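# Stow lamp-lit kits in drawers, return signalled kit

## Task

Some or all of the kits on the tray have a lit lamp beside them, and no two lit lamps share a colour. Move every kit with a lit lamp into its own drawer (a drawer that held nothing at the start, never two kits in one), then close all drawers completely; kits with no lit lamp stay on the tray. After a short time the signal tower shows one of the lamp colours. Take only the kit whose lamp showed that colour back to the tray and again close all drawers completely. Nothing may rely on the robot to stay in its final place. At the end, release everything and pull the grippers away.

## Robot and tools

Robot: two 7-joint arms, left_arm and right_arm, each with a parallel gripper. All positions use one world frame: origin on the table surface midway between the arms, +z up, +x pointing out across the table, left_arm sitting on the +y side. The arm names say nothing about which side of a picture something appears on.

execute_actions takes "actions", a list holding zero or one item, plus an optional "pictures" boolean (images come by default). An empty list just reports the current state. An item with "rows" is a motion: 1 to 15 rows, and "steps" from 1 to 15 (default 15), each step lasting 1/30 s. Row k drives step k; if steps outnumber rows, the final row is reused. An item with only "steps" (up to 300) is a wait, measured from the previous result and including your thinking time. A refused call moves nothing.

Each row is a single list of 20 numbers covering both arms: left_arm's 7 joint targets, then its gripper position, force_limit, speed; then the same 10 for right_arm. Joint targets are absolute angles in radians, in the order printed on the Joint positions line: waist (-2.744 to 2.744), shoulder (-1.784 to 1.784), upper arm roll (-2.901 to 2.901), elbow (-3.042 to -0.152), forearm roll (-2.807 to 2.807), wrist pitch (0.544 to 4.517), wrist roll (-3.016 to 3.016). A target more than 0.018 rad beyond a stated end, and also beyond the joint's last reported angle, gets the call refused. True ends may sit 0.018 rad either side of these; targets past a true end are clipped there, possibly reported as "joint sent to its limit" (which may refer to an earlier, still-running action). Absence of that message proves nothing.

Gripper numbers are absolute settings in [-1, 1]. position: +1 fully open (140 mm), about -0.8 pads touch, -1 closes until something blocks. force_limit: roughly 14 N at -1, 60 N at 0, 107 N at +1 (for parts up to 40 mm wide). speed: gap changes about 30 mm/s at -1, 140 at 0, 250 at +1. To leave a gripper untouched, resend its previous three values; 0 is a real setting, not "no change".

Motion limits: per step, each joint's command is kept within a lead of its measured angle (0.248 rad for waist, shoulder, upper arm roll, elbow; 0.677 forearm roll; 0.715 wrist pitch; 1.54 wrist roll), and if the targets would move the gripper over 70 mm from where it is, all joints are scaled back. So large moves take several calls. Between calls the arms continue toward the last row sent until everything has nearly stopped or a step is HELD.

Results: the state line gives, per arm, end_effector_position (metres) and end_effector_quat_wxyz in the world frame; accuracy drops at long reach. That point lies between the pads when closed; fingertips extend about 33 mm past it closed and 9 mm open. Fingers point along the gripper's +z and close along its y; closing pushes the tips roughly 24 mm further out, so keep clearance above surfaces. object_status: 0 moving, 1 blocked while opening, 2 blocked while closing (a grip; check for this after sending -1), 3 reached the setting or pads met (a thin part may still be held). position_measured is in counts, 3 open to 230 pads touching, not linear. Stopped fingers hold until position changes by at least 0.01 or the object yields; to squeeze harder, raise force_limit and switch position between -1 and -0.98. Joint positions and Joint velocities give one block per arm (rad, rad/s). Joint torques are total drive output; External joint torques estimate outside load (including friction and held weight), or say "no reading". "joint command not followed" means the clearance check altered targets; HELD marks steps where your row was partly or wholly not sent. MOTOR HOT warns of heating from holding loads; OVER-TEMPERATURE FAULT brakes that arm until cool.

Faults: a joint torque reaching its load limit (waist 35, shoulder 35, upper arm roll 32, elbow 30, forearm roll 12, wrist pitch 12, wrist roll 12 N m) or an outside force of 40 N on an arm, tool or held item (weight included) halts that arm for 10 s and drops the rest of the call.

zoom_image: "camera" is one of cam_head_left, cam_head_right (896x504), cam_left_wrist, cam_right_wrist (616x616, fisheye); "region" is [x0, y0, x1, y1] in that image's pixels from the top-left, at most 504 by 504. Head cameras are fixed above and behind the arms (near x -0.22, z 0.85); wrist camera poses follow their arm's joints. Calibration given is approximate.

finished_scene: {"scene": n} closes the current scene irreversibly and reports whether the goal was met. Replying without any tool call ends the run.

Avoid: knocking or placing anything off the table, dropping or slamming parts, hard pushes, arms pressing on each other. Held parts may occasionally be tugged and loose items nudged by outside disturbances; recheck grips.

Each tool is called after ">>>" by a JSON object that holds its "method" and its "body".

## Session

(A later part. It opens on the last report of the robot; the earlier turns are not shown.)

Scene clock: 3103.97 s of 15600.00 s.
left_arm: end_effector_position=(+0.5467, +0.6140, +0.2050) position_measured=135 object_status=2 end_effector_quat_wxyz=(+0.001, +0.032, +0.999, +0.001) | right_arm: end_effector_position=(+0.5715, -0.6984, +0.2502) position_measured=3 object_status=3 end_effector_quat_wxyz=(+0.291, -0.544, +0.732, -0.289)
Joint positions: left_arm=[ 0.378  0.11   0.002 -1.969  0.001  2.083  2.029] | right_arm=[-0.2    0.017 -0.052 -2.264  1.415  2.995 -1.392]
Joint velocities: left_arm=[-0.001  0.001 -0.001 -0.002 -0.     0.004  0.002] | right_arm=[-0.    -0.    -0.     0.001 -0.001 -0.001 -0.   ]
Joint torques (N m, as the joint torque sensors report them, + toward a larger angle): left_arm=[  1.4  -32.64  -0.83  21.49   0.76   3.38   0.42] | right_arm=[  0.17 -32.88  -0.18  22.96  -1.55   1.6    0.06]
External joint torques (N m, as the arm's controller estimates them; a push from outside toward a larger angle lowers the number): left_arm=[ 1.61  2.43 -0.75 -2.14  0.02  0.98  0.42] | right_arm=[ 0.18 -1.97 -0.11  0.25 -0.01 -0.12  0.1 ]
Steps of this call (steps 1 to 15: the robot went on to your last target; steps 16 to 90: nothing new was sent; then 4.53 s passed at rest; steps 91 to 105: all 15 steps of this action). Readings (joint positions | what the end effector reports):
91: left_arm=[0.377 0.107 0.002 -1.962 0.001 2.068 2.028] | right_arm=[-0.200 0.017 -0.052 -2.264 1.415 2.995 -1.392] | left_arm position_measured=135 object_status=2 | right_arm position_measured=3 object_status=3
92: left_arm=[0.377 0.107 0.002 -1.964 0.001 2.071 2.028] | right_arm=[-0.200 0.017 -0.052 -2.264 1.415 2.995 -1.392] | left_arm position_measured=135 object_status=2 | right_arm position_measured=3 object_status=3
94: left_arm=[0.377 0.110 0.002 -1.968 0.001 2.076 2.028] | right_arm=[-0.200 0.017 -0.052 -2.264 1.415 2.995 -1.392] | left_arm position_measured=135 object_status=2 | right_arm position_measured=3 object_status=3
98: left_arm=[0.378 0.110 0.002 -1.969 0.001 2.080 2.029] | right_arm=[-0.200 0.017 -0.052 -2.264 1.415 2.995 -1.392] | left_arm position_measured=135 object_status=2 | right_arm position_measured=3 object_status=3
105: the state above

>>> {"method": "execute_actions", "body": {"actions": [{"rows":[[0.38,0.11,0,-1.968,0,2.082,2.035,0.35,0,0,-0.2,0.017,-0.05,-2.264,1.415,2.995,-1.392,1,0,0],[0.38,0.11,0,-1.968,0,2.082,2.035,0.35,0,0,-0.2,0.017,-0.05,-2.264,1.415,2.995,-1.392,1,0,0],[0.38,0.11,0,-1.968,0,2.082,2.035,0.35,0,0,-0.2,0.017,-0.05,-2.264,1.415,2.995,-1.392,1,0,0],[0.38,0.11,0,-1.968,0,2.082,2.035,0.35,0,0,-0.2,0.017,-0.05,-2.264,1.415,2.995,-1.392,1,0,0],[0.38,0.11,0,-1.968,0,2.082,2.035,0.35,0,0,-0.2,0.017,-0.05,-2.264,1.415,2.995,-1.392,1,0,0],[0.38,0.11,0,-1.968,0,2.082,2.035,0.35,0,0,-0.2,0.017,-0.05,-2.264,1.415,2.995,-1.392,1,0,0],[0.38,0.11,0,-1.968,0,2.082,2.035,0.35,0,0,-0.2,0.017,-0.05,-2.264,1.415,2.995,-1.392,1,0,0],[0.38,0.11,0,-1.968,0,2.06,2.035,0.35,0,0,-0.2,0.017,-0.05,-2.264,1.415,2.995,-1.392,1,0,0],[0.38,0.102,0,-1.954,0,2.03,2.035,0.35,0,0,-0.2,0.017,-0.05,-2.264,1.415,2.995,-1.392,1,0,0],[0.38,0.095,0,-1.94,0,2.01,2.035,0.35,0,0,-0.2,0.017,-0.05,-2.264,1.415,2.995,-1.392,1,0,0],[0.38,0.088,0,-1.927,0,1.99,2.035,0.35,0,0,-0.2,0.017,-0.05,-2.264,1.415,2.995,-1.392,1,0,0],[0.38,0.08,0,-1.912,0,1.98,2.035,0.35,0,0,-0.2,0.017,-0.05,-2.264,1.415,2.995,-1.392,1,0,0],[0.38,0.075,0,-1.9,0,1.972,2.035,0.35,0,0,-0.2,0.017,-0.05,-2.264,1.415,2.995,-1.392,1,0,0]],"steps":15}], "pictures": false}}

>>> {"method": "execute_actions", "body": {"actions": [{"rows":[[0.38,0.075,0,-1.9,0,1.972,2.035,0.35,0,0,-0.2,0.017,-0.05,-2.264,1.415,2.995,-1.392,1,0,0],[0.38,0.075,0,-1.9,0,1.972,2.035,0.35,0,0,-0.2,0.017,-0.05,-2.264,1.415,2.995,-1.392,1,0,0],[0.38,0.025,0,-1.955,0,1.98,2.02,0.35,0,0,-0.2,0.017,-0.05,-2.264,1.415,2.995,-1.392,1,0,0],[0.375,-0.025,0,-2.01,0,1.985,2.0,0.35,0,0,-0.2,0.017,-0.05,-2.264,1.415,2.995,-1.392,1,0,0],[0.37,-0.075,0,-2.065,0,1.99,1.98,0.35,0,0,-0.2,0.017,-0.05,-2.264,1.415,2.995,-1.392,1,0,0],[0.365,-0.125,0,-2.12,0,1.995,1.96,0.35,0,0,-0.2,0.017,-0.05,-2.264,1.415,2.995,-1.392,1,0,0],[0.36,-0.175,0,-2.175,0,2.0,1.95,0.35,0,0,-0.2,0.017,-0.05,-2.264,1.415,2.995,-1.392,1,0,0],[0.36,-0.225,0,-2.23,0,2.005,1.95,0.35,0,0,-0.2,0.017,-0.05,-2.264,1.415,2.995,-1.392,1,0,0],[0.36,-0.275,0,-2.285,0,2.01,1.95,0.35,0,0,-0.2,0.017,-0.05,-2.264,1.415,2.995,-1.392,1,0,0],[0.36,-0.325,0,-2.34,0,2.015,1.95,-1,0,0,-0.2,0.017,-0.05,-2.264,1.415,2.995,-1.392,1,0,0],[0.36,-0.38,0,-2.4,0,2.03,1.95,-1,0,0,-0.2,0.017,-0.05,-2.264,1.415,2.995,-1.392,1,0,0],[0.36,-0.45,0,-2.5,0,2.13,1.95,-1,0,0,-0.2,0.017,-0.05,-2.264,1.415,2.995,-1.392,1,0,0],[0.36,-0.51,0,-2.6,0,2.25,1.95,-1,0,0,-0.2,0.017,-0.05,-2.264,1.415,2.995,-1.392,1,0,0],[0.36,-0.57,0,-2.7,0,2.38,1.95,-1,0,0,-0.2,0.017,-0.05,-2.264,1.415,2.995,-1.392,1,0,0],[0.36,-0.62,0,-2.8,0,2.52,1.95,-1,0,0,-0.2,0.017,-0.05,-2.264,1.415,2.995,-1.392,1,0,0]],"steps":15}], "pictures": false}}

>>> {"method": "execute_actions", "body": {"actions": [{"rows":[[0.36,-0.651,0,-2.9,0,2.69,1.95,-1,0,0,-0.2,0.017,-0.05,-2.264,1.415,2.995,-1.392,1,0,0]],"steps":15}], "pictures": false}}

>>> {"method": "execute_actions", "body": {"actions": [{"rows":[[0.36,-0.651,0,-2.9,0,2.69,1.95,-1,0,0,-0.2,0.017,-0.05,-2.264,1.415,2.995,-1.392,1,0,0],[0.36,-0.651,0,-2.9,0,2.69,1.95,-1,0,0,-0.2,0.017,-0.05,-2.264,1.415,2.995,-1.392,1,0,0],[0.36,-0.651,0,-2.9,0,2.69,1.95,-1,0,0,-0.2,0.017,-0.05,-2.264,1.415,2.995,-1.392,1,0,0],[0.36,-0.651,0,-2.9,0,2.69,1.95,-1,0,0,-0.2,0.017,-0.05,-2.264,1.415,2.995,-1.392,1,0,0],[0.36,-0.651,0,-2.9,0,2.69,1.95,-1,0,0,-0.2,0.017,-0.05,-2.264,1.415,2.995,-1.392,1,0,0],[0.36,-0.628,0,-2.883,0,2.702,1.95,-1,0,0,-0.2,0.017,-0.05,-2.264,1.415,2.995,-1.392,1,0,0],[0.36,-0.605,0,-2.866,0,2.711,1.95,-1,0,0,-0.2,0.017,-0.05,-2.264,1.415,2.995,-1.392,1,0,0],[0.36,-0.583,0,-2.849,0,2.719,1.95,-1,0,0,-0.2,0.017,-0.05,-2.264,1.415,2.995,-1.392,1,0,0],[0.36,-0.56,0,-2.833,0,2.726,1.95,-1,0,0,-0.2,0.017,-0.05,-2.264,1.415,2.995,-1.392,1,0,0],[0.36,-0.537,0,-2.816,0,2.732,1.95,-1,0,0,-0.2,0.017,-0.05,-2.264,1.415,2.995,-1.392,1,0,0],[0.36,-0.514,0,-2.799,0,2.738,1.95,-1,0,0,-0.2,0.017,-0.05,-2.264,1.415,2.995,-1.392,1,0,0],[0.36,-0.492,0,-2.782,0,2.743,1.95,-1,0,0,-0.2,0.017,-0.05,-2.264,1.415,2.995,-1.392,1,0,0],[0.36,-0.469,0,-2.765,0,2.748,1.95,-1,0,0,-0.2,0.017,-0.05,-2.264,1.415,2.995,-1.392,1,0,0],[0.358,-0.446,0,-2.749,0,2.752,1.95,-1,0,0,-0.2,0.017,-0.05,-2.264,1.415,2.995,-1.392,1,0,0],[0.355,-0.4235,0,-2.732,0,2.755,1.95,-1,0,0,-0.2,0.017,-0.05,-2.264,1.415,2.995,-1.392,1,0,0]],"steps":15}], "pictures": false}}

>>> {"method": "execute_actions", "body": {"actions": [{"rows":[[0.351,-0.404,0,-2.714,0,2.757,1.95,-1,0,0,-0.2,0.017,-0.05,-2.264,1.415,2.995,-1.392,1,0,0],[0.347,-0.385,0,-2.696,0,2.759,1.95,-1,0,0,-0.2,0.017,-0.05,-2.264,1.415,2.995,-1.392,1,0,0],[0.343,-0.366,0,-2.678,0,2.76,1.95,-1,0,0,-0.2,0.017,-0.05,-2.264,1.415,2.995,-1.392,1,0,0],[0.339,-0.346,0,-2.66,0,2.761,1.95,-1,0,0,-0.2,0.017,-0.05,-2.264,1.415,2.995,-1.392,1,0,0],[0.335,-0.327,0,-2.642,0,2.762,1.94,-1,0,0,-0.2,0.017,-0.05,-2.264,1.415,2.995,-1.392,1,0,0],[0.331,-0.308,0,-2.624,0,2.762,1.94,-1,0,0,-0.2,0.017,-0.05,-2.264,1.415,2.995,-1.392,1,0,0],[0.327,-0.289,0,-2.606,0,2.762,1.94,-1,0,0,-0.2,0.017,-0.05,-2.264,1.415,2.995,-1.392,1,0,0],[0.323,-0.269,0,-2.588,0,2.762,1.93,-1,0,0,-0.2,0.017,-0.05,-2.264,1.415,2.995,-1.392,1,0,0],[0.319,-0.25,0,-2.57,0,2.761,1.93,-1,0,0,-0.2,0.017,-0.05,-2.264,1.415,2.995,-1.392,1,0,0],[0.315,-0.231,0,-2.553,0,2.76,1.92,-1,0,0,-0.2,0.017,-0.05,-2.264,1.415,2.995,-1.392,1,0,0],[0.312,-0.214,0,-2.533,0,2.759,1.92,-1,0,0,-0.2,0.017,-0.05,-2.264,1.415,2.995,-1.392,1,0,0],[0.309,-0.196,0,-2.514,0,2.758,1.91,-1,0,0,-0.2,0.017,-0.05,-2.264,1.415,2.995,-1.392,1,0,0],[0.306,-0.179,0,-2.495,0,2.756,1.91,-1,0,0,-0.2,0.017,-0.05,-2.264,1.415,2.995,-1.392,1,0,0],[0.303,-0.161,0,-2.476,0,2.754,1.9,-1,0,0,-0.2,0.017,-0.05,-2.264,1.415,2.995,-1.392,1,0,0],[0.3,-0.144,0,-2.456,0,2.752,1.9,-1,0,0,-0.2,0.017,-0.05,-2.264,1.415,2.995,-1.392,1,0,0]],"steps":15}], "pictures": false}}

>>> {"method": "execute_actions", "body": {"actions": [{"rows":[[0.297,-0.127,0,-2.437,0,2.75,1.9,-1,0,0,-0.2,0.017,-0.05,-2.264,1.415,2.995,-1.392,1,0,0],[0.294,-0.109,0,-2.418,0,2.748,1.9,-1,0,0,-0.2,0.017,-0.05,-2.264,1.415,2.995,-1.392,1,0,0],[0.291,-0.095,0,-2.403,0,2.746,1.9,-1,0,0,-0.2,0.017,-0.05,-2.264,1.415,2.995,-1.392,1,0,0],[0.289,-0.083,0,-2.389,0,2.745,1.9,-1,0,0,-0.2,0.017,-0.05,-2.264,1.415,2.995,-1.392,1,0,0],[0.287,-0.074,0,-2.379,0,2.744,1.9,-1,0,0,-0.2,0.017,-0.05,-2.264,1.415,2.995,-1.392,1,0,0],[0.286,-0.066,0,-2.37,0,2.743,1.9,-1,0,0,-0.2,0.017,-0.05,-2.264,1.415,2.995,-1.392,1,0,0],[0.285,-0.057,0,-2.36,0,2.742,1.9,-1,0,0,-0.2,0.017,-0.05,-2.264,1.415,2.995,-1.392,1,0,0],[0.284,-0.051,0,-2.353,0,2.742,1.9,-1,0,0,-0.2,0.017,-0.05,-2.264,1.415,2.995,-1.392,1,0,0],[0.283,-0.045,0,-2.346,0,2.741,1.9,-1,0,0,-0.2,0.017,-0.05,-2.264,1.415,2.995,-1.392,1,0,0],[0.282,-0.039,0,-2.338,0,2.741,1.9,-1,0,0,-0.2,0.017,-0.05,-2.264,1.415,2.995,-1.392,1,0,0],[0.281,-0.033,0,-2.331,0,2.74,1.9,-1,0,0,-0.2,0.017,-0.05,-2.264,1.415,2.995,-1.392,1,0,0],[0.28,-0.027,0,-2.324,0,2.74,1.9,-1,0,0,-0.2,0.017,-0.05,-2.264,1.415,2.995,-1.392,1,0,0],[0.28,-0.021,0,-2.317,0,2.74,1.9,-1,0,0,-0.2,0.017,-0.05,-2.264,1.415,2.995,-1.392,1,0,0],[0.28,-0.017,0,-2.312,0,2.74,1.9,-1,0,0,-0.2,0.017,-0.05,-2.264,1.415,2.995,-1.392,1,0,0]],"steps":15}], "pictures": false}}

>>> {"method": "execute_actions", "body": {"actions": [{"steps":12}], "pictures": false}}

>>> {"method": "execute_actions", "body": {"actions": [{"rows":[[0.29,-0.11,0,-2.418,0,2.748,1.85,-0.3,0,0,-0.2,0.017,-0.05,-2.264,1.415,2.995,-1.392,1,0,0],[0.3,-0.17,0,-2.485,0,2.755,1.8,-0.3,0,0,-0.2,0.017,-0.05,-2.264,1.415,2.995,-1.392,1,0,0],[0.32,-0.23,0,-2.553,0,2.758,1.75,-0.3,0,0,-0.2,0.017,-0.05,-2.264,1.415,2.995,-1.392,1,0,0],[0.34,-0.29,0,-2.61,0,2.755,1.7,-0.3,0,0,-0.2,0.017,-0.05,-2.264,1.415,2.995,-1.392,1,0,0],[0.36,-0.36,0,-2.67,0,2.75,1.65,-0.3,0,0,-0.2,0.017,-0.05,-2.264,1.415,2.995,-1.392,1,0,0],[0.4,-0.42,0,-2.732,0,2.745,1.6,-0.3,0,0,-0.2,0.017,-0.05,-2.264,1.415,2.995,-1.392,1,0,0],[0.45,-0.5,0,-2.79,0,2.72,1.6,-0.3,0,0,-0.2,0.017,-0.05,-2.264,1.415,2.995,-1.392,1,0,0],[0.55,-0.58,0,-2.85,0,2.7,1.6,-0.3,0,0,-0.2,0.017,-0.05,-2.264,1.415,2.995,-1.392,1,0,0],[0.7,-0.65,0,-2.9,0,2.68,1.6,-0.3,0,0,-0.2,0.017,-0.05,-2.264,1.415,2.995,-1.392,1,0,0]],"steps":15}], "pictures": false}}

>>> {"method": "execute_actions", "body": {"actions": [{"steps":60}]}}

Scene clock: 3212.53 s of 15600.00 s.
left_arm: end_effector_position=(+0.5502, +0.6154, +0.2415) position_measured=85 object_status=3 end_effector_quat_wxyz=(+0.007, +0.032, +0.999, +0.004) | right_arm: end_effector_position=(+0.5715, -0.6984, +0.2502) position_measured=3 object_status=3 end_effector_quat_wxyz=(+0.291, -0.544, +0.732, -0.289)
Joint positions: left_arm=[ 0.378  0.082  0.002 -1.912  0.001  2.01   2.029] | right_arm=[-0.2    0.017 -0.052 -2.264  1.415  2.995 -1.392]
Joint velocities: left_arm=[ 0.    -0.175 -0.     0.213 -0.    -0.182  0.001] | right_arm=[-0.001 -0.001  0.001  0.     0.     0.001 -0.001]
Joint torques (N m, as the joint torque sensors report them, + toward a larger angle): left_arm=[  0.65 -31.11  -1.46  20.48   0.75   1.43   0.37] | right_arm=[  0.17 -32.65   0.    23.14  -1.54   1.64   0.03]
External joint torques (N m, as the arm's controller estimates them; a push from outside toward a larger angle lowers the number): left_arm=[ 0.57 -2.42 -1.62  0.46  0.03 -0.47  0.37] | right_arm=[ 0.23 -1.73  0.12  0.46 -0.01 -0.1   0.07]
Steps of this call (steps 1 to 15: the robot went on to your last target; steps 16 to 90: nothing new was sent; then 105.07 s passed at rest; steps 91 to 105: all 15 steps of this action). Readings (joint positions | what the end effector reports):
91: left_arm=[0.378 0.110 0.002 -1.969 0.001 2.083 2.029] | right_arm=[-0.200 0.017 -0.052 -2.264 1.415 2.995 -1.392] | left_arm position_measured=135 object_status=0 | right_arm position_measured=3 object_status=3
92: left_arm=[0.378 0.110 0.002 -1.969 0.001 2.083 2.029] | right_arm=[-0.200 0.017 -0.052 -2.264 1.415 2.995 -1.392] | left_arm position_measured=133 object_status=0 | right_arm position_measured=3 object_status=3
94: left_arm=[0.378 0.110 0.002 -1.969 0.001 2.083 2.029] | right_arm=[-0.200 0.017 -0.052 -2.264 1.415 2.995 -1.392] | left_arm position_measured=113 object_status=0 | right_arm position_measured=3 object_status=3
98: left_arm=[0.378 0.110 0.002 -1.969 0.001 2.081 2.029] | right_arm=[-0.200 0.017 -0.052 -2.264 1.415 2.995 -1.392] | left_arm position_measured=86 object_status=0 | right_arm position_measured=3 object_status=3
105: the state above

Scene clock: 3213.03 s of 15600.00 s.
left_arm: end_effector_position=(+0.3997, +0.5454, +0.2307) position_measured=122 object_status=0 end_effector_quat_wxyz=(+0.053, +0.016, +0.998, +0.022) | right_arm: end_effector_position=(+0.5715, -0.6984, +0.2502) position_measured=3 object_status=3 end_effector_quat_wxyz=(+0.291, -0.544, +0.732, -0.289)
Joint positions: left_arm=[ 0.363 -0.506  0.001 -2.579  0.001  2.189  1.979] | right_arm=[-0.2    0.017 -0.052 -2.264  1.415  2.995 -1.392]
Joint velocities: left_arm=[-0.    -1.592 -0.001 -2.219 -0.001  1.922 -0.074] | right_arm=[ 0.001  0.002 -0.    -0.001 -0.     0.     0.001]
Joint torques (N m, as the joint torque sensors report them, + toward a larger angle): left_arm=[-1.72 -3.93 -0.88 30.38  0.7   5.19 -0.33] | right_arm=[  0.05 -32.84   0.18  23.21  -1.59   1.63   0.04]
External joint torques (N m, as the arm's controller estimates them; a push from outside toward a larger angle lowers the number): left_arm=[-1.56 -1.52 -0.32 -1.88 -0.03  1.28 -0.33] | right_arm=[-0.05 -2.04  0.15  0.6  -0.06 -0.08  0.08]
Steps of this call (steps 1 to 15: all 15 steps of this action). Readings (joint positions | what the end effector reports):
1: left_arm=[0.378 0.077 0.002 -1.906 0.001 2.005 2.029] | right_arm=[-0.200 0.017 -0.052 -2.264 1.415 2.995 -1.392] | left_arm position_measured=85 object_status=3 | right_arm position_measured=3 object_status=3
2: left_arm=[0.378 0.074 0.002 -1.902 0.001 2.000 2.029] | right_arm=[-0.200 0.017 -0.052 -2.264 1.415 2.995 -1.392] | left_arm position_measured=85 object_status=3 | right_arm position_measured=3 object_status=3
4: left_arm=[0.378 0.040 0.002 -1.944 0.001 1.998 2.027] | right_arm=[-0.200 0.017 -0.052 -2.264 1.415 2.995 -1.392] | left_arm position_measured=85 object_status=3 | right_arm position_measured=3 object_status=3
8: left_arm=[0.368 -0.122 0.002 -2.124 0.001 1.999 2.005] | right_arm=[-0.200 0.017 -0.052 -2.264 1.415 2.995 -1.392] | left_arm position_measured=85 object_status=3 | right_arm position_measured=3 object_status=3
15: the state above

Scene clock: 3213.53 s of 15600.00 s.
left_arm: end_effector_position=(+0.4130, +0.5504, +0.2013) position_measured=233 object_status=0 end_effector_quat_wxyz=(+0.189, +0.007, +0.979, +0.076) | right_arm: end_effector_position=(+0.5715, -0.6984, +0.2502) position_measured=3 object_status=3 end_effector_quat_wxyz=(+0.291, -0.544, +0.732, -0.289)
Joint positions: left_arm=[ 0.363 -0.649  0.001 -2.898  0.001  2.66   1.961] | right_arm=[-0.2    0.017 -0.052 -2.264  1.415  2.995 -1.392]
Joint velocities: left_arm=[-0.    -0.002  0.    -0.006 -0.002  0.159 -0.016] | right_arm=[ 0.001  0.    -0.     0.002 -0.    -0.     0.001]
Joint torques (N m, as the joint torque sensors report them, + toward a larger angle): left_arm=[-2.17 -9.97 -0.73 22.81  0.59  3.94 -0.2 ] | right_arm=[  0.32 -32.44   0.1   23.37  -1.57   1.63   0.03]
External joint torques (N m, as the arm's controller estimates them; a push from outside toward a larger angle lowers the number): left_arm=[-2.15 -1.57 -0.13 -0.21 -0.07  0.86 -0.2 ] | right_arm=[ 0.2  -1.57  0.04  0.69 -0.02 -0.08  0.07]
Steps of this call (steps 1 to 15: all 15 steps of this action). Readings (joint positions | what the end effector reports):
1: left_arm=[0.363 -0.557 0.001 -2.657 0.001 2.275 1.977] | right_arm=[-0.200 0.017 -0.052 -2.264 1.415 2.995 -1.392] | left_arm position_measured=129 object_status=0 | right_arm position_measured=3 object_status=3
2: left_arm=[0.363 -0.596 0.001 -2.730 0.001 2.352 1.975] | right_arm=[-0.200 0.017 -0.052 -2.264 1.415 2.995 -1.392] | left_arm position_measured=137 object_status=0 | right_arm position_measured=3 object_status=3
4: left_arm=[0.363 -0.628 0.001 -2.832 0.001 2.458 1.971] | right_arm=[-0.200 0.017 -0.052 -2.264 1.415 2.995 -1.392] | left_arm position_measured=152 object_status=0 | right_arm position_measured=3 object_status=3
8: left_arm=[0.363 -0.642 0.001 -2.892 0.001 2.580 1.966] | right_arm=[-0.200 0.017 -0.052 -2.264 1.415 2.995 -1.392] | left_arm position_measured=183 object_status=0 | right_arm position_measured=3 object_status=3
15: the state above

Scene clock: 3214.03 s of 15600.00 s.
left_arm: end_effector_position=(+0.4616, +0.5691, +0.2075) position_measured=233 object_status=3 end_effector_quat_wxyz=(+0.200, +0.005, +0.977, +0.080) | right_arm: end_effector_position=(+0.5715, -0.6984, +0.2502) position_measured=3 object_status=3 end_effector_quat_wxyz=(+0.291, -0.544, +0.732, -0.289)
Joint positions: left_arm=[ 0.361 -0.473  0.001 -2.767  0.001  2.729  1.958] | right_arm=[-0.2    0.017 -0.052 -2.264  1.415  2.995 -1.392]
Joint velocities: left_arm=[-0.04   0.649  0.     0.471 -0.     0.147 -0.004] | right_arm=[-0.001 -0.001  0.001 -0.    -0.    -0.    -0.   ]
Joint torques (N m, as the joint torque sensors report them, + toward a larger angle): left_arm=[ -1.88 -15.82  -0.88  21.19   0.63   3.63  -0.25] | right_arm=[ -0.09 -32.56   0.38  22.88  -1.56   1.64   0.03]
External joint torques (N m, as the arm's controller estimates them; a push from outside toward a larger angle lowers the number): left_arm=[-1.83  1.95  0.14  0.82 -0.05  0.74 -0.25] | right_arm=[-0.14 -1.52  0.39  0.16 -0.02 -0.09  0.08]
Steps of this call (steps 1 to 15: all 15 steps of this action). Readings (joint positions | what the end effector reports):
1: left_arm=[0.363 -0.649 0.001 -2.898 0.001 2.665 1.961] | right_arm=[-0.200 0.017 -0.052 -2.264 1.415 2.995 -1.392] | left_arm position_measured=233 object_status=0 | right_arm position_measured=3 object_status=3
2: left_arm=[0.363 -0.649 0.001 -2.898 0.001 2.668 1.960] | right_arm=[-0.200 0.017 -0.052 -2.264 1.415 2.995 -1.392] | left_arm position_measured=233 object_status=0 | right_arm position_measured=3 object_status=3
4: left_arm=[0.363 -0.649 0.001 -2.898 0.001 2.674 1.960] | right_arm=[-0.200 0.017 -0.052 -2.264 1.415 2.995 -1.392] | left_arm position_measured=233 object_status=0 | right_arm position_measured=3 object_status=3
8: left_arm=[0.363 -0.620 0.001 -2.876 0.001 2.690 1.959] | right_arm=[-0.200 0.017 -0.052 -2.264 1.415 2.995 -1.392] | left_arm position_measured=233 object_status=3 | right_arm position_measured=3 object_status=3
15: the state above

Scene clock: 3214.53 s of 15600.00 s.
left_arm: end_effector_position=(+0.5546, +0.5731, +0.2051) position_measured=233 object_status=3 end_effector_quat_wxyz=(+0.201, +0.020, +0.977, +0.072) | right_arm: end_effector_position=(+0.5715, -0.6984, +0.2502) position_measured=3 object_status=3 end_effector_quat_wxyz=(+0.291, -0.544, +0.732, -0.289)
Joint positions: left_arm=[ 0.308 -0.182  0.001 -2.501  0.001  2.749  1.935] | right_arm=[-0.2    0.017 -0.052 -2.264  1.415  2.995 -1.392]
Joint velocities: left_arm=[-0.092  0.512 -0.001  0.535  0.     0.002 -0.091] | right_arm=[ 0.    -0.001 -0.     0.001  0.     0.    -0.001]
Joint torques (N m, as the joint torque sensors report them, + toward a larger angle): left_arm=[ -0.55 -26.96  -0.62  23.19   0.51   3.77  -0.29] | right_arm=[  0.6  -32.39  -0.59  22.89  -1.54   1.62   0.02]
External joint torques (N m, as the arm's controller estimates them; a push from outside toward a larger angle lowers the number): left_arm=[-1.15  0.43 -0.57  2.72 -0.1   0.72 -0.32] | right_arm=[ 0.65 -1.44 -0.48  0.18 -0.01 -0.11  0.07]
Steps of this call (steps 1 to 15: all 15 steps of this action). Readings (joint positions | what the end effector reports):
1: left_arm=[0.359 -0.451 0.001 -2.751 0.001 2.733 1.958] | right_arm=[-0.200 0.017 -0.052 -2.264 1.415 2.995 -1.392] | left_arm position_measured=233 object_status=3 | right_arm position_measured=3 object_status=3
2: left_arm=[0.357 -0.430 0.001 -2.734 0.001 2.737 1.957] | right_arm=[-0.200 0.017 -0.052 -2.264 1.415 2.995 -1.392] | left_arm position_measured=233 object_status=3 | right_arm position_measured=3 object_status=3
4: left_arm=[0.350 -0.389 0.001 -2.700 0.001 2.742 1.957] | right_arm=[-0.200 0.017 -0.052 -2.264 1.415 2.995 -1.392] | left_arm position_measured=233 object_status=3 | right_arm position_measured=3 object_status=3
8: left_arm=[0.333 -0.311 0.001 -2.629 0.001 2.747 1.953] | right_arm=[-0.200 0.017 -0.052 -2.264 1.415 2.995 -1.392] | left_arm position_measured=233 object_status=3 | right_arm position_measured=3 object_status=3
15: the state above

Scene clock: 3215.03 s of 15600.00 s.
left_arm: end_effector_position=(+0.6126, +0.5748, +0.2054) position_measured=233 object_status=3 end_effector_quat_wxyz=(+0.206, +0.023, +0.976, +0.068) | right_arm: end_effector_position=(+0.5715, -0.6984, +0.2502) position_measured=3 object_status=3 end_effector_quat_wxyz=(+0.291, -0.544, +0.732, -0.289)
Joint positions: left_arm=[ 0.282 -0.026  0.001 -2.326  0.001  2.738  1.913] | right_arm=[-0.2    0.017 -0.052 -2.264  1.415  2.995 -1.392]
Joint velocities: left_arm=[-0.009  0.051  0.     0.099  0.    -0.071 -0.014] | right_arm=[-0.001 -0.002 -0.     0.001  0.001 -0.001 -0.   ]
Joint torques (N m, as the joint torque sensors report them, + toward a larger angle): left_arm=[ -0.64 -26.03  -0.13  26.41   0.62   5.48  -0.43] | right_arm=[  0.33 -32.91  -0.42  22.93  -1.51   1.63   0.  ]
External joint torques (N m, as the arm's controller estimates them; a push from outside toward a larger angle lowers the number): left_arm=[-1.19  6.08 -0.8   2.76  0.06  1.67 -0.42] | right_arm=[ 0.43 -1.81 -0.27  0.14  0.02 -0.12  0.04]
Steps of this call (steps 1 to 15: all 15 steps of this action). Readings (joint positions | what the end effector reports):
1: left_arm=[0.305 -0.164 0.001 -2.482 0.001 2.749 1.932] | right_arm=[-0.200 0.017 -0.052 -2.264 1.415 2.995 -1.392] | left_arm position_measured=233 object_status=3 | right_arm position_measured=3 object_status=3
2: left_arm=[0.302 -0.146 0.001 -2.462 0.001 2.748 1.929] | right_arm=[-0.200 0.017 -0.052 -2.264 1.415 2.995 -1.392] | left_arm position_measured=233 object_status=3 | right_arm position_measured=3 object_status=3
4: left_arm=[0.296 -0.114 0.001 -2.427 0.001 2.747 1.925] | right_arm=[-0.200 0.017 -0.052 -2.264 1.415 2.995 -1.392] | left_arm position_measured=233 object_status=3 | right_arm position_measured=3 object_status=3
8: left_arm=[0.288 -0.070 0.001 -2.378 0.001 2.744 1.919] | right_arm=[-0.200 0.017 -0.052 -2.264 1.415 2.995 -1.392] | left_arm position_measured=233 object_status=3 | right_arm position_measured=3 object_status=3
15: the state above

Scene clock: 3215.43 s of 15600.00 s.
left_arm: end_effector_position=(+0.6128, +0.5748, +0.2056) position_measured=233 object_status=3 end_effector_quat_wxyz=(+0.203, +0.021, +0.977, +0.067) | right_arm: end_effector_position=(+0.5715, -0.6984, +0.2502) position_measured=3 object_status=3 end_effector_quat_wxyz=(+0.291, -0.544, +0.732, -0.289)
Joint positions: left_arm=[ 0.282 -0.024  0.001 -2.319  0.001  2.727  1.91 ] | right_arm=[-0.2    0.017 -0.052 -2.264  1.415  2.995 -1.392]
Joint velocities: left_arm=[-0.     0.     0.     0.001 -0.001 -0.002 -0.004] | right_arm=[-0.001  0.002 -0.    -0.     0.    -0.    -0.001]
Joint torques (N m, as the joint torque sensors report them, + toward a larger angle): left_arm=[ -1.59 -25.28   0.08  25.21   0.54   5.44  -0.54] | right_arm=[  0.22 -32.8   -0.15  23.12  -1.56   1.66   0.08]
External joint torques (N m, as the arm's controller estimates them; a push from outside toward a larger angle lowers the number): left_arm=[-1.57  4.62  0.12  2.32 -0.09  2.24 -0.53] | right_arm=[ 0.35 -2.08  0.03  0.57 -0.04 -0.07  0.12]
Steps of this call (steps 1 to 12: the robot went on to your last target). Readings (joint positions | what the end effector reports):
1: left_arm=[0.282 -0.025 0.001 -2.324 0.001 2.735 1.913] | right_arm=[-0.200 0.017 -0.052 -2.264 1.415 2.995 -1.392] | left_arm position_measured=233 object_status=3 | right_arm position_measured=3 object_status=3
2: left_arm=[0.282 -0.025 0.001 -2.323 0.001 2.733 1.912] | right_arm=[-0.200 0.017 -0.052 -2.264 1.415 2.995 -1.392] | left_arm position_measured=233 object_status=3 | right_arm position_measured=3 object_status=3
4: left_arm=[0.282 -0.024 0.001 -2.321 0.001 2.730 1.912] | right_arm=[-0.200 0.017 -0.052 -2.264 1.415 2.995 -1.392] | left_arm position_measured=233 object_status=3 | right_arm position_measured=3 object_status=3
8: left_arm=[0.282 -0.024 0.001 -2.319 0.001 2.728 1.911] | right_arm=[-0.200 0.017 -0.052 -2.264 1.415 2.995 -1.392] | left_arm position_measured=233 object_status=3 | right_arm position_measured=3 object_status=3
12: the state above

Scene clock: 3215.93 s of 15600.00 s.
left_arm: end_effector_position=(+0.3625, +0.6740, +0.2123) position_measured=167 object_status=0 end_effector_quat_wxyz=(+0.206, -0.258, +0.940, +0.088) | right_arm: end_effector_position=(+0.5715, -0.6984, +0.2502) position_measured=3 object_status=3 end_effector_quat_wxyz=(+0.291, -0.544, +0.732, -0.289)
Joint positions: left_arm=[ 0.66  -0.619  0.004 -2.871  0.001  2.704  1.712] | right_arm=[-0.2    0.017 -0.052 -2.264  1.415  2.995 -1.392]
Joint velocities: left_arm=[ 0.596 -0.456  0.037 -0.38  -0.005 -0.127 -0.346] | right_arm=[ 0.     0.001 -0.001  0.001 -0.001 -0.001 -0.   ]
Joint torques (N m, as the joint torque sensors report them, + toward a larger angle): left_arm=[-5.88 -5.81 -5.47 23.95  0.81  2.84 -0.29] | right_arm=[  0.19 -32.76  -0.05  22.91  -1.51   1.59   0.04]
External joint torques (N m, as the arm's controller estimates them; a push from outside toward a larger angle lowers the number): left_arm=[ 0.82 -1.16  1.09 -1.31 -0.57 -0.55 -0.28] | right_arm=[ 0.21 -1.89  0.04  0.23  0.02 -0.13  0.08]
Steps of this call (steps 1 to 15: all 15 steps of this action). Readings (joint positions | what the end effector reports):
1: left_arm=[0.282 -0.042 0.000 -2.343 0.001 2.731 1.905] | right_arm=[-0.200 0.017 -0.052 -2.264 1.415 2.995 -1.392] | left_arm position_measured=233 object_status=0 | right_arm position_measured=3 object_status=3
2: left_arm=[0.285 -0.077 -0.000 -2.387 0.001 2.735 1.895] | right_arm=[-0.200 0.017 -0.052 -2.264 1.415 2.995 -1.392] | left_arm position_measured=231 object_status=0 | right_arm position_measured=3 object_status=3
4: left_arm=[0.304 -0.174 -0.003 -2.494 0.001 2.740 1.864] | right_arm=[-0.200 0.017 -0.052 -2.264 1.415 2.995 -1.392] | left_arm position_measured=211 object_status=0 | right_arm position_measured=3 object_status=3
8: left_arm=[0.401 -0.395 -0.004 -2.696 0.001 2.735 1.789] | right_arm=[-0.200 0.017 -0.052 -2.264 1.415 2.995 -1.392] | left_arm position_measured=181 object_status=0 | right_arm position_measured=3 object_status=3
15: the state above

Scene clock: 3217.93 s of 15600.00 s.
left_arm: end_effector_position=(+0.3421, +0.6779, +0.2054) position_measured=167 object_status=3 end_effector_quat_wxyz=(+0.200, -0.324, +0.921, +0.078) | right_arm: end_effector_position=(+0.5715, -0.6984, +0.2502) position_measured=3 object_status=3 end_effector_quat_wxyz=(+0.291, -0.544, +0.732, -0.289)
Joint positions: left_arm=[ 0.697 -0.648  0.003 -2.899  0.001  2.684  1.607] | right_arm=[-0.2    0.017 -0.052 -2.264  1.415  2.995 -1.392]
Joint velocities: left_arm=[-0.001 -0.001  0.    -0.001 -0.001 -0.001 -0.002] | right_arm=[ 0.001 -0.001 -0.     0.    -0.001 -0.001  0.   ]
Joint torques (N m, as the joint torque sensors report them, + toward a larger angle): left_arm=[  1.   -10.19  -2.14  22.02   0.65   2.66  -0.29] | right_arm=[ -0.08 -32.7   -0.15  23.35  -1.6    1.62   0.05]
External joint torques (N m, as the arm's controller estimates them; a push from outside toward a larger angle lowers the number): left_arm=[ 0.98 -1.43 -1.55 -1.31  0.01 -0.55 -0.28] | right_arm=[-0.06 -1.64 -0.08  0.58 -0.06 -0.12  0.1 ]
Steps of this call (steps 1 to 45: the robot went on to your last target; steps 46 to 60: nothing new was sent). Readings (joint positions | what the end effector reports):
1: left_arm=[0.675 -0.630 0.004 -2.881 0.001 2.700 1.701] | right_arm=[-0.200 0.017 -0.052 -2.264 1.415 2.995 -1.392] | left_arm position_measured=167 object_status=3 | right_arm position_measured=3 object_status=3
2: left_arm=[0.684 -0.637 0.004 -2.887 0.001 2.697 1.691] | right_arm=[-0.200 0.017 -0.052 -2.264 1.415 2.995 -1.392] | left_arm position_measured=167 object_status=3 | right_arm position_measured=3 object_status=3
4: left_arm=[0.692 -0.644 0.004 -2.894 0.001 2.693 1.674] | right_arm=[-0.200 0.017 -0.052 -2.264 1.415 2.995 -1.392] | left_arm position_measured=167 object_status=3 | right_arm position_measured=3 object_status=3
8: left_arm=[0.696 -0.647 0.003 -2.898 0.001 2.688 1.650] | right_arm=[-0.200 0.017 -0.052 -2.264 1.415 2.995 -1.392] | left_arm position_measured=167 object_status=3 | right_arm position_measured=3 object_status=3
60: the state above
All arms were judged still, so your last target was given up. Only a new action makes them travel on or press farther. Fingers that are still opening or closing keep moving.
camera_calibration (this result's frames):
cam_left_wrist: T_world_to_cam=[[-0.489428, 0.871534, 0.0297943, -0.421268], [0.580874, 0.300338, 0.756559, -0.544653], [0.650419, 0.387588, -0.653246, -0.160499], [0, 0, 0, 1]] pos_world=[0.214586, 0.592938, 0.319768]
cam_right_wrist: T_world_to_cam=[[-0.638924, 0.244601, -0.729346, 0.715635], [-0.0627781, 0.928361, 0.366339, 0.583915], [0.766704, 0.27985, -0.577797, 0.0780756], [0, 0, 0, 1]] pos_world=[0.434033, -0.738978, 0.353147]

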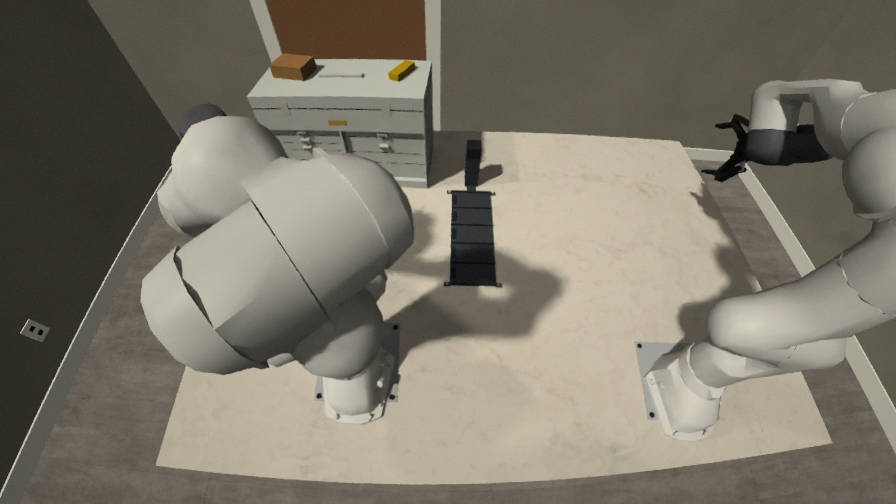

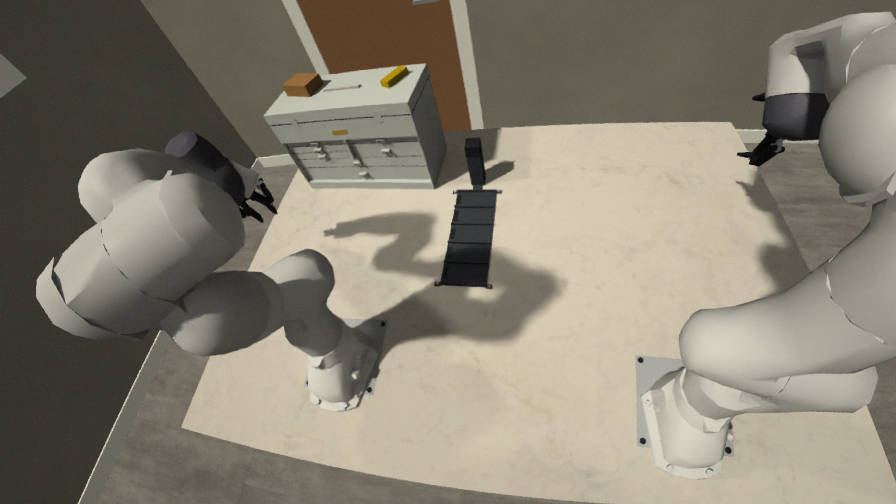

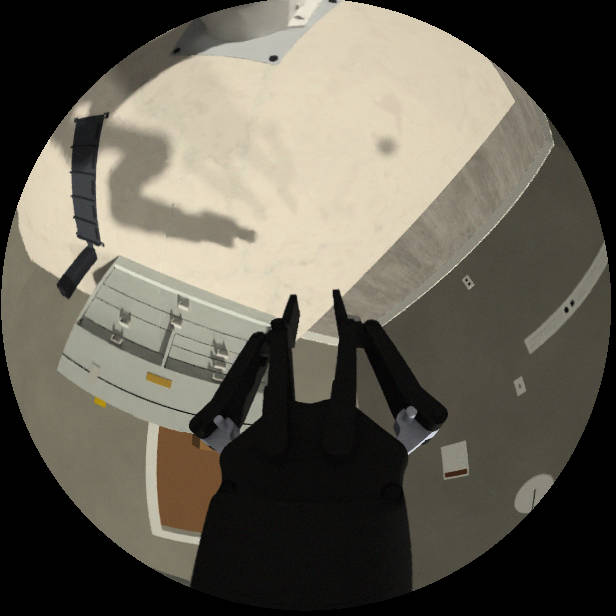

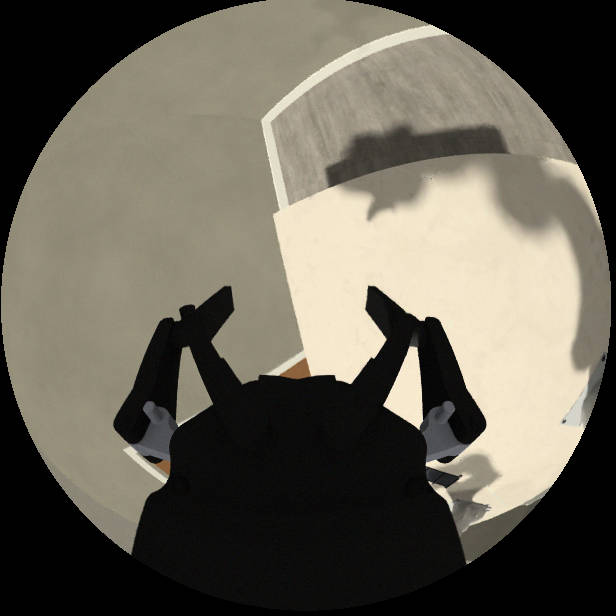

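>>> {"method": "execute_actions", "body": {"actions": []}}

Scene clock: 3277.03 s of 15600.00 s.
left_arm: end_effector_position=(+0.3421, +0.6779, +0.2053) position_measured=167 object_status=3 end_effector_quat_wxyz=(+0.200, -0.324, +0.921, +0.078) | right_arm: end_effector_position=(+0.5715, -0.6984, +0.2502) position_measured=3 object_status=3 end_effector_quat_wxyz=(+0.291, -0.544, +0.732, -0.289)
Joint positions: left_arm=[ 0.697 -0.648  0.003 -2.899  0.001  2.684  1.607] | right_arm=[-0.2    0.017 -0.052 -2.264  1.415  2.995 -1.392]
Joint velocities: left_arm=[-0.002 -0.     0.001  0.    -0.002 -0.001 -0.001] | right_arm=[ 0.001  0.     0.001 -0.    -0.001  0.    -0.   ]
Joint torques (N m, as the joint torque sensors report them, + toward a larger angle): left_arm=[ 1.82 -9.68 -1.09 22.11  0.72  2.71 -0.23] | right_arm=[ -0.09 -32.64   0.41  23.47  -1.53   1.61   0.05]
External joint torques (N m, as the arm's controller estimates them; a push from outside toward a larger angle lowers the number): left_arm=[ 1.84 -0.96 -0.49 -1.25  0.08 -0.5  -0.22] | right_arm=[-0.12 -1.75  0.43  0.77  0.01 -0.12  0.09]
Steps of this call (steps 1 to 190: nothing new was sent; then 52.77 s passed at rest). Readings (joint positions | what the end effector reports):
1: left_arm=[0.697 -0.648 0.003 -2.899 0.001 2.684 1.607] | right_arm=[-0.200 0.017 -0.052 -2.264 1.415 2.995 -1.392] | left_arm position_measured=167 object_status=3 | right_arm position_measured=3 object_status=3
2: left_arm=[0.697 -0.648 0.003 -2.899 0.001 2.684 1.607] | right_arm=[-0.200 0.017 -0.052 -2.264 1.415 2.995 -1.392] | left_arm position_measured=167 object_status=3 | right_arm position_measured=3 object_status=3
4: left_arm=[0.697 -0.648 0.003 -2.899 0.001 2.684 1.607] | right_arm=[-0.200 0.017 -0.052 -2.264 1.415 2.995 -1.392] | left_arm position_measured=167 object_status=3 | right_arm position_measured=3 object_status=3
8: left_arm=[0.697 -0.648 0.003 -2.899 0.001 2.684 1.607] | right_arm=[-0.200 0.017 -0.052 -2.264 1.415 2.995 -1.392] | left_arm position_measured=167 object_status=3 | right_arm position_measured=3 object_status=3
190: the state above
camera_calibration (this result's frames):
cam_left_wrist: T_world_to_cam=[[-0.489622, 0.871429, 0.0296955, -0.421109], [0.580887, 0.3006, 0.756445, -0.544694], [0.650262, 0.387622, -0.653382, -0.160424], [0, 0, 0, 1]] pos_world=[0.214539, 0.592886, 0.319718]
cam_right_wrist: T_world_to_cam=[[-0.638927, 0.244593, -0.729347, 0.715632], [-0.062789, 0.92836, 0.366339, 0.583914], [0.766701, 0.279859, -0.577797, 0.0780793], [0, 0, 0, 1]] pos_world=[0.434037, -0.738973, 0.353147]

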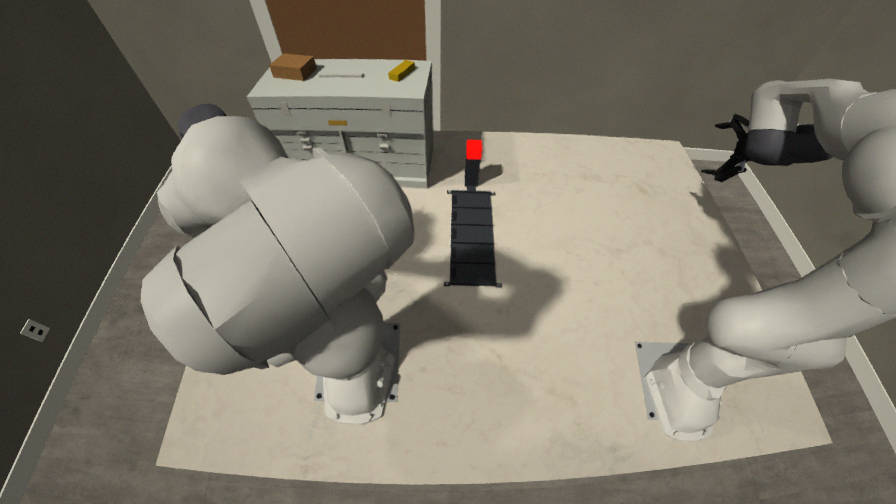

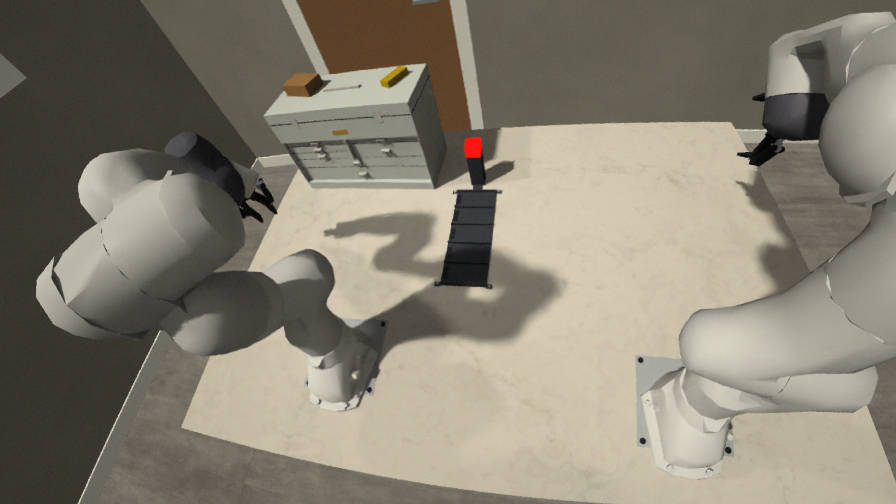

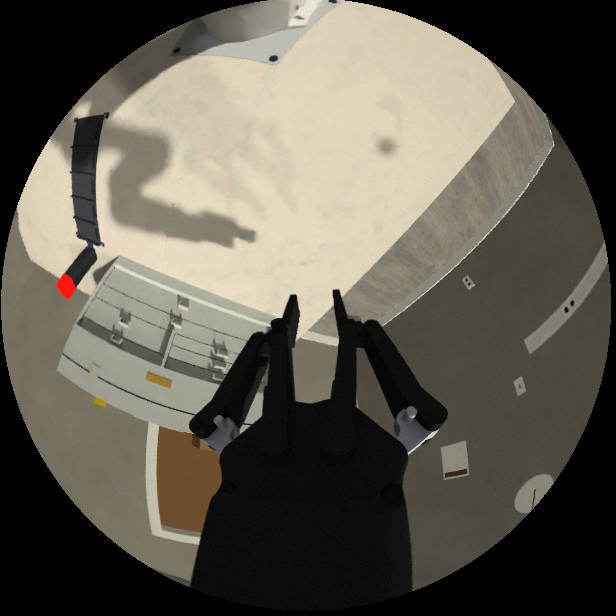

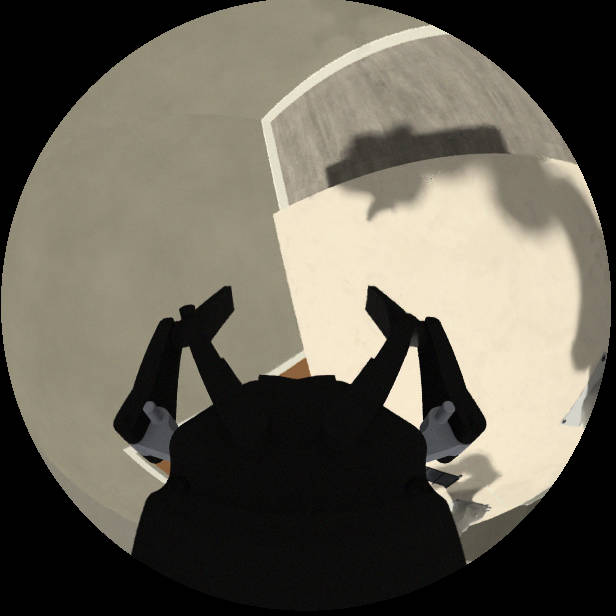

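>>> {"method": "execute_actions", "body": {"actions": [{"rows": [[1.084,-0.44,0,-2.88,1.218,3.6,1.444,-0.3,0,0,-0.2,0.017,-0.05,-2.264,1.415,2.995,-1.392,1,0,0]], "steps": 15}], "pictures": false}}

>>> {"method": "execute_actions", "body": {"actions": [{"steps": 60}], "pictures": false}}

>>> {"method": "execute_actions", "body": {"actions": [{"rows": [[1.084,0.302,0,-2.724,1.218,4.145,1.444,-0.3,0,0,-0.2,0.017,-0.05,-2.264,1.415,2.995,-1.392,1,0,0]], "steps": 15}], "pictures": false}}

>>> {"method": "execute_actions", "body": {"actions": [{"steps": 75}], "pictures": false}}

Scene clock: 3289.47 s of 15600.00 s.
left_arm: end_effector_position=(+0.3796, +0.7539, +0.2570) position_measured=167 object_status=3 end_effector_quat_wxyz=(+0.309, +0.016, +0.905, +0.293) | right_arm: end_effector_position=(+0.5715, -0.6984, +0.2502) position_measured=3 object_status=3 end_effector_quat_wxyz=(+0.291, -0.544, +0.732, -0.289)
Joint positions: left_arm=[ 1.068 -0.447  0.001 -2.882  1.082  3.438  1.509] | right_arm=[-0.2    0.017 -0.052 -2.264  1.415  2.995 -1.392]
Joint velocities: left_arm=[ 0.151  0.076 -0.     0.     1.139  0.955 -0.192] | right_arm=[-0.001  0.    -0.     0.001  0.     0.001 -0.001]
Joint torques (N m, as the joint torque sensors report them, + toward a larger angle): left_arm=[  0.83 -11.94   0.82  22.    -0.8    3.55  -0.34] | right_arm=[  0.23 -32.98  -0.27  22.85  -1.58   1.63   0.06]
External joint torques (N m, as the arm's controller estimates them; a push from outside toward a larger angle lowers the number): left_arm=[ 0.7   2.03 -0.29  0.52  1.16  0.94 -0.35] | right_arm=[ 0.28 -2.1  -0.16  0.16 -0.04 -0.1   0.1 ]
Steps of this call (steps 1 to 90: nothing new was sent; then 8.93 s passed at rest; steps 91 to 105: all 15 steps of this action). Readings (joint positions | what the end effector reports):
91: left_arm=[0.718 -0.633 -0.001 -2.897 0.054 2.725 1.602] | right_arm=[-0.200 0.017 -0.052 -2.264 1.415 2.995 -1.392] | left_arm position_measured=167 object_status=3 | right_arm position_measured=3 object_status=3
92: left_arm=[0.747 -0.610 -0.001 -2.894 0.115 2.774 1.596] | right_arm=[-0.200 0.017 -0.052 -2.264 1.415 2.995 -1.392] | left_arm position_measured=167 object_status=3 | right_arm position_measured=3 object_status=3
94: left_arm=[0.813 -0.566 -0.001 -2.891 0.250 2.879 1.584] | right_arm=[-0.200 0.017 -0.052 -2.264 1.415 2.995 -1.392] | left_arm position_measured=167 object_status=3 | right_arm position_measured=3 object_status=3
98: left_arm=[0.964 -0.496 0.001 -2.885 0.613 3.128 1.557] | right_arm=[-0.200 0.017 -0.052 -2.264 1.415 2.995 -1.392] | left_arm position_measured=167 object_status=3 | right_arm position_measured=3 object_status=3
105: the state above

Scene clock: 3291.47 s of 15600.00 s.
left_arm: end_effector_position=(+0.4064, +0.7136, +0.2743) position_measured=167 object_status=3 end_effector_quat_wxyz=(+0.363, +0.072, +0.888, +0.273) | right_arm: end_effector_position=(+0.5715, -0.6984, +0.2502) position_measured=3 object_status=3 end_effector_quat_wxyz=(+0.291, -0.544, +0.732, -0.289)
Joint positions: left_arm=[ 1.081 -0.442  0.001 -2.881  1.215  3.596  1.451] | right_arm=[-0.2    0.017 -0.052 -2.264  1.415  2.995 -1.392]
Joint velocities: left_arm=[-0.001 -0.001 -0.    -0.    -0.001 -0.001 -0.001] | right_arm=[ 0.     0.     0.002  0.    -0.    -0.001  0.   ]
Joint torques (N m, as the joint torque sensors report them, + toward a larger angle): left_arm=[  0.81 -10.93   0.67  20.68  -1.01   3.4   -0.29] | right_arm=[  0.03 -32.79  -0.18  22.82  -1.53   1.67  -0.01]
External joint torques (N m, as the arm's controller estimates them; a push from outside toward a larger angle lowers the number): left_arm=[ 0.84  1.72 -0.43  0.34  0.8   0.65 -0.3 ] | right_arm=[-0.08 -1.76 -0.23  0.04  0.02 -0.04  0.03]
Steps of this call (steps 1 to 30: the robot went on to your last target; steps 31 to 60: nothing new was sent). Readings (joint positions | what the end effector reports):
1: left_arm=[1.072 -0.445 0.001 -2.882 1.114 3.467 1.503] | right_arm=[-0.200 0.017 -0.052 -2.264 1.415 2.995 -1.392] | left_arm position_measured=167 object_status=3 | right_arm position_measured=3 object_status=3
2: left_arm=[1.075 -0.444 0.001 -2.882 1.139 3.490 1.498] | right_arm=[-0.200 0.017 -0.052 -2.264 1.415 2.995 -1.392] | left_arm position_measured=167 object_status=3 | right_arm position_measured=3 object_status=3
4: left_arm=[1.078 -0.443 0.001 -2.882 1.172 3.525 1.488] | right_arm=[-0.200 0.017 -0.052 -2.264 1.415 2.995 -1.392] | left_arm position_measured=167 object_status=3 | right_arm position_measured=3 object_status=3
8: left_arm=[1.080 -0.442 0.001 -2.882 1.201 3.564 1.475] | right_arm=[-0.200 0.017 -0.052 -2.264 1.415 2.995 -1.392] | left_arm position_measured=167 object_status=3 | right_arm position_measured=3 object_status=3
60: the state above
All arms were judged still, so your last target was given up. Only a new action makes them travel on or press farther. Fingers that are still opening or closing keep moving.

Scene clock: 3291.97 s of 15600.00 s.
left_arm: end_effector_position=(+0.4598, +0.6289, +0.1408) position_measured=167 object_status=3 end_effector_quat_wxyz=(+0.480, +0.025, +0.877, -0.010) | right_arm: end_effector_position=(+0.5715, -0.6984, +0.2502) position_measured=3 object_status=3 end_effector_quat_wxyz=(+0.291, -0.544, +0.732, -0.289)
Joint positions: left_arm=[ 1.082  0.297  0.001 -2.73   1.217  4.1    1.451] | right_arm=[-0.2    0.017 -0.052 -2.264  1.415  2.995 -1.392]
Joint velocities: left_arm=[0.001 0.088 0.    0.027 0.001 0.242 0.   ] | right_arm=[ 0.001  0.002  0.    -0.001 -0.    -0.001  0.002]
Joint torques (N m, as the joint torque sensors report them, + toward a larger angle): left_arm=[  1.27 -28.57  -1.01  11.04   0.19   4.48  -0.27] | right_arm=[ -0.02 -32.92  -0.15  23.31  -1.6    1.64   0.02]
External joint torques (N m, as the arm's controller estimates them; a push from outside toward a larger angle lowers the number): left_arm=[ 1.14  1.84 -0.25 -0.32  0.7   0.94 -0.25] | right_arm=[-0.11 -2.1  -0.18  0.66 -0.06 -0.07  0.06]
Steps of this call (steps 1 to 15: all 15 steps of this action). Readings (joint positions | what the end effector reports):
1: left_arm=[1.082 -0.416 0.001 -2.864 1.216 3.637 1.451] | right_arm=[-0.200 0.017 -0.052 -2.264 1.415 2.995 -1.392] | left_arm position_measured=167 object_status=3 | right_arm position_measured=3 object_status=3
2: left_arm=[1.082 -0.375 0.001 -2.837 1.216 3.687 1.451] | right_arm=[-0.200 0.017 -0.052 -2.264 1.415 2.995 -1.392] | left_arm position_measured=167 object_status=3 | right_arm position_measured=3 object_status=3
4: left_arm=[1.082 -0.257 0.001 -2.778 1.216 3.816 1.451] | right_arm=[-0.200 0.017 -0.052 -2.264 1.415 2.995 -1.392] | left_arm position_measured=167 object_status=3 | right_arm position_measured=3 object_status=3
8: left_arm=[1.082 0.050 0.001 -2.725 1.216 3.997 1.451] | right_arm=[-0.200 0.017 -0.052 -2.264 1.415 2.995 -1.392] | left_arm position_measured=167 object_status=3 | right_arm position_measured=3 object_status=3
15: the state above

Scene clock: 3294.47 s of 15600.00 s.
left_arm: end_effector_position=(+0.4641, +0.6284, +0.1536) position_measured=167 object_status=3 end_effector_quat_wxyz=(+0.498, +0.026, +0.867, -0.012) | right_arm: end_effector_position=(+0.5715, -0.6984, +0.2502) position_measured=3 object_status=3 end_effector_quat_wxyz=(+0.291, -0.544, +0.732, -0.289)
Joint positions: left_arm=[ 1.082  0.3    0.001 -2.725  1.217  4.141  1.451] | right_arm=[-0.2    0.017 -0.052 -2.264  1.415  2.995 -1.392]
Joint velocities: left_arm=[ 0.    -0.001 -0.001  0.    -0.    -0.    -0.001] | right_arm=[-0.001  0.    -0.001  0.001  0.001 -0.     0.   ]
Joint torques (N m, as the joint torque sensors report them, + toward a larger angle): left_arm=[  1.06 -26.46  -1.02   9.89   0.15   4.03  -0.29] | right_arm=[  0.16 -32.45  -0.22  23.26  -1.59   1.62   0.01]
External joint torques (N m, as the arm's controller estimates them; a push from outside toward a larger angle lowers the number): left_arm=[ 1.1   1.28 -0.17 -0.2   0.48  0.73 -0.26] | right_arm=[ 0.26 -1.54 -0.06  0.57 -0.06 -0.12  0.05]
Steps of this call (steps 1 to 30: the robot went on to your last target; steps 31 to 75: nothing new was sent). Readings (joint positions | what the end effector reports):
1: left_arm=[1.082 0.299 0.001 -2.729 1.217 4.107 1.451] | right_arm=[-0.200 0.017 -0.052 -2.264 1.415 2.995 -1.392] | left_arm position_measured=167 object_status=3 | right_arm position_measured=3 object_status=3
2: left_arm=[1.082 0.299 0.001 -2.728 1.217 4.113 1.451] | right_arm=[-0.200 0.017 -0.052 -2.264 1.415 2.995 -1.392] | left_arm position_measured=167 object_status=3 | right_arm position_measured=3 object_status=3
4: left_arm=[1.082 0.300 0.001 -2.727 1.217 4.122 1.451] | right_arm=[-0.200 0.017 -0.052 -2.264 1.415 2.995 -1.392] | left_arm position_measured=167 object_status=3 | right_arm position_measured=3 object_status=3
8: left_arm=[1.082 0.300 0.001 -2.726 1.217 4.132 1.451] | right_arm=[-0.200 0.017 -0.052 -2.264 1.415 2.995 -1.392] | left_arm position_measured=167 object_status=3 | right_arm position_measured=3 object_status=3
75: the state above
All arms were judged still, so your last target was given up. Only a new action makes them travel on or press farther. Fingers that are still opening or closing keep moving.


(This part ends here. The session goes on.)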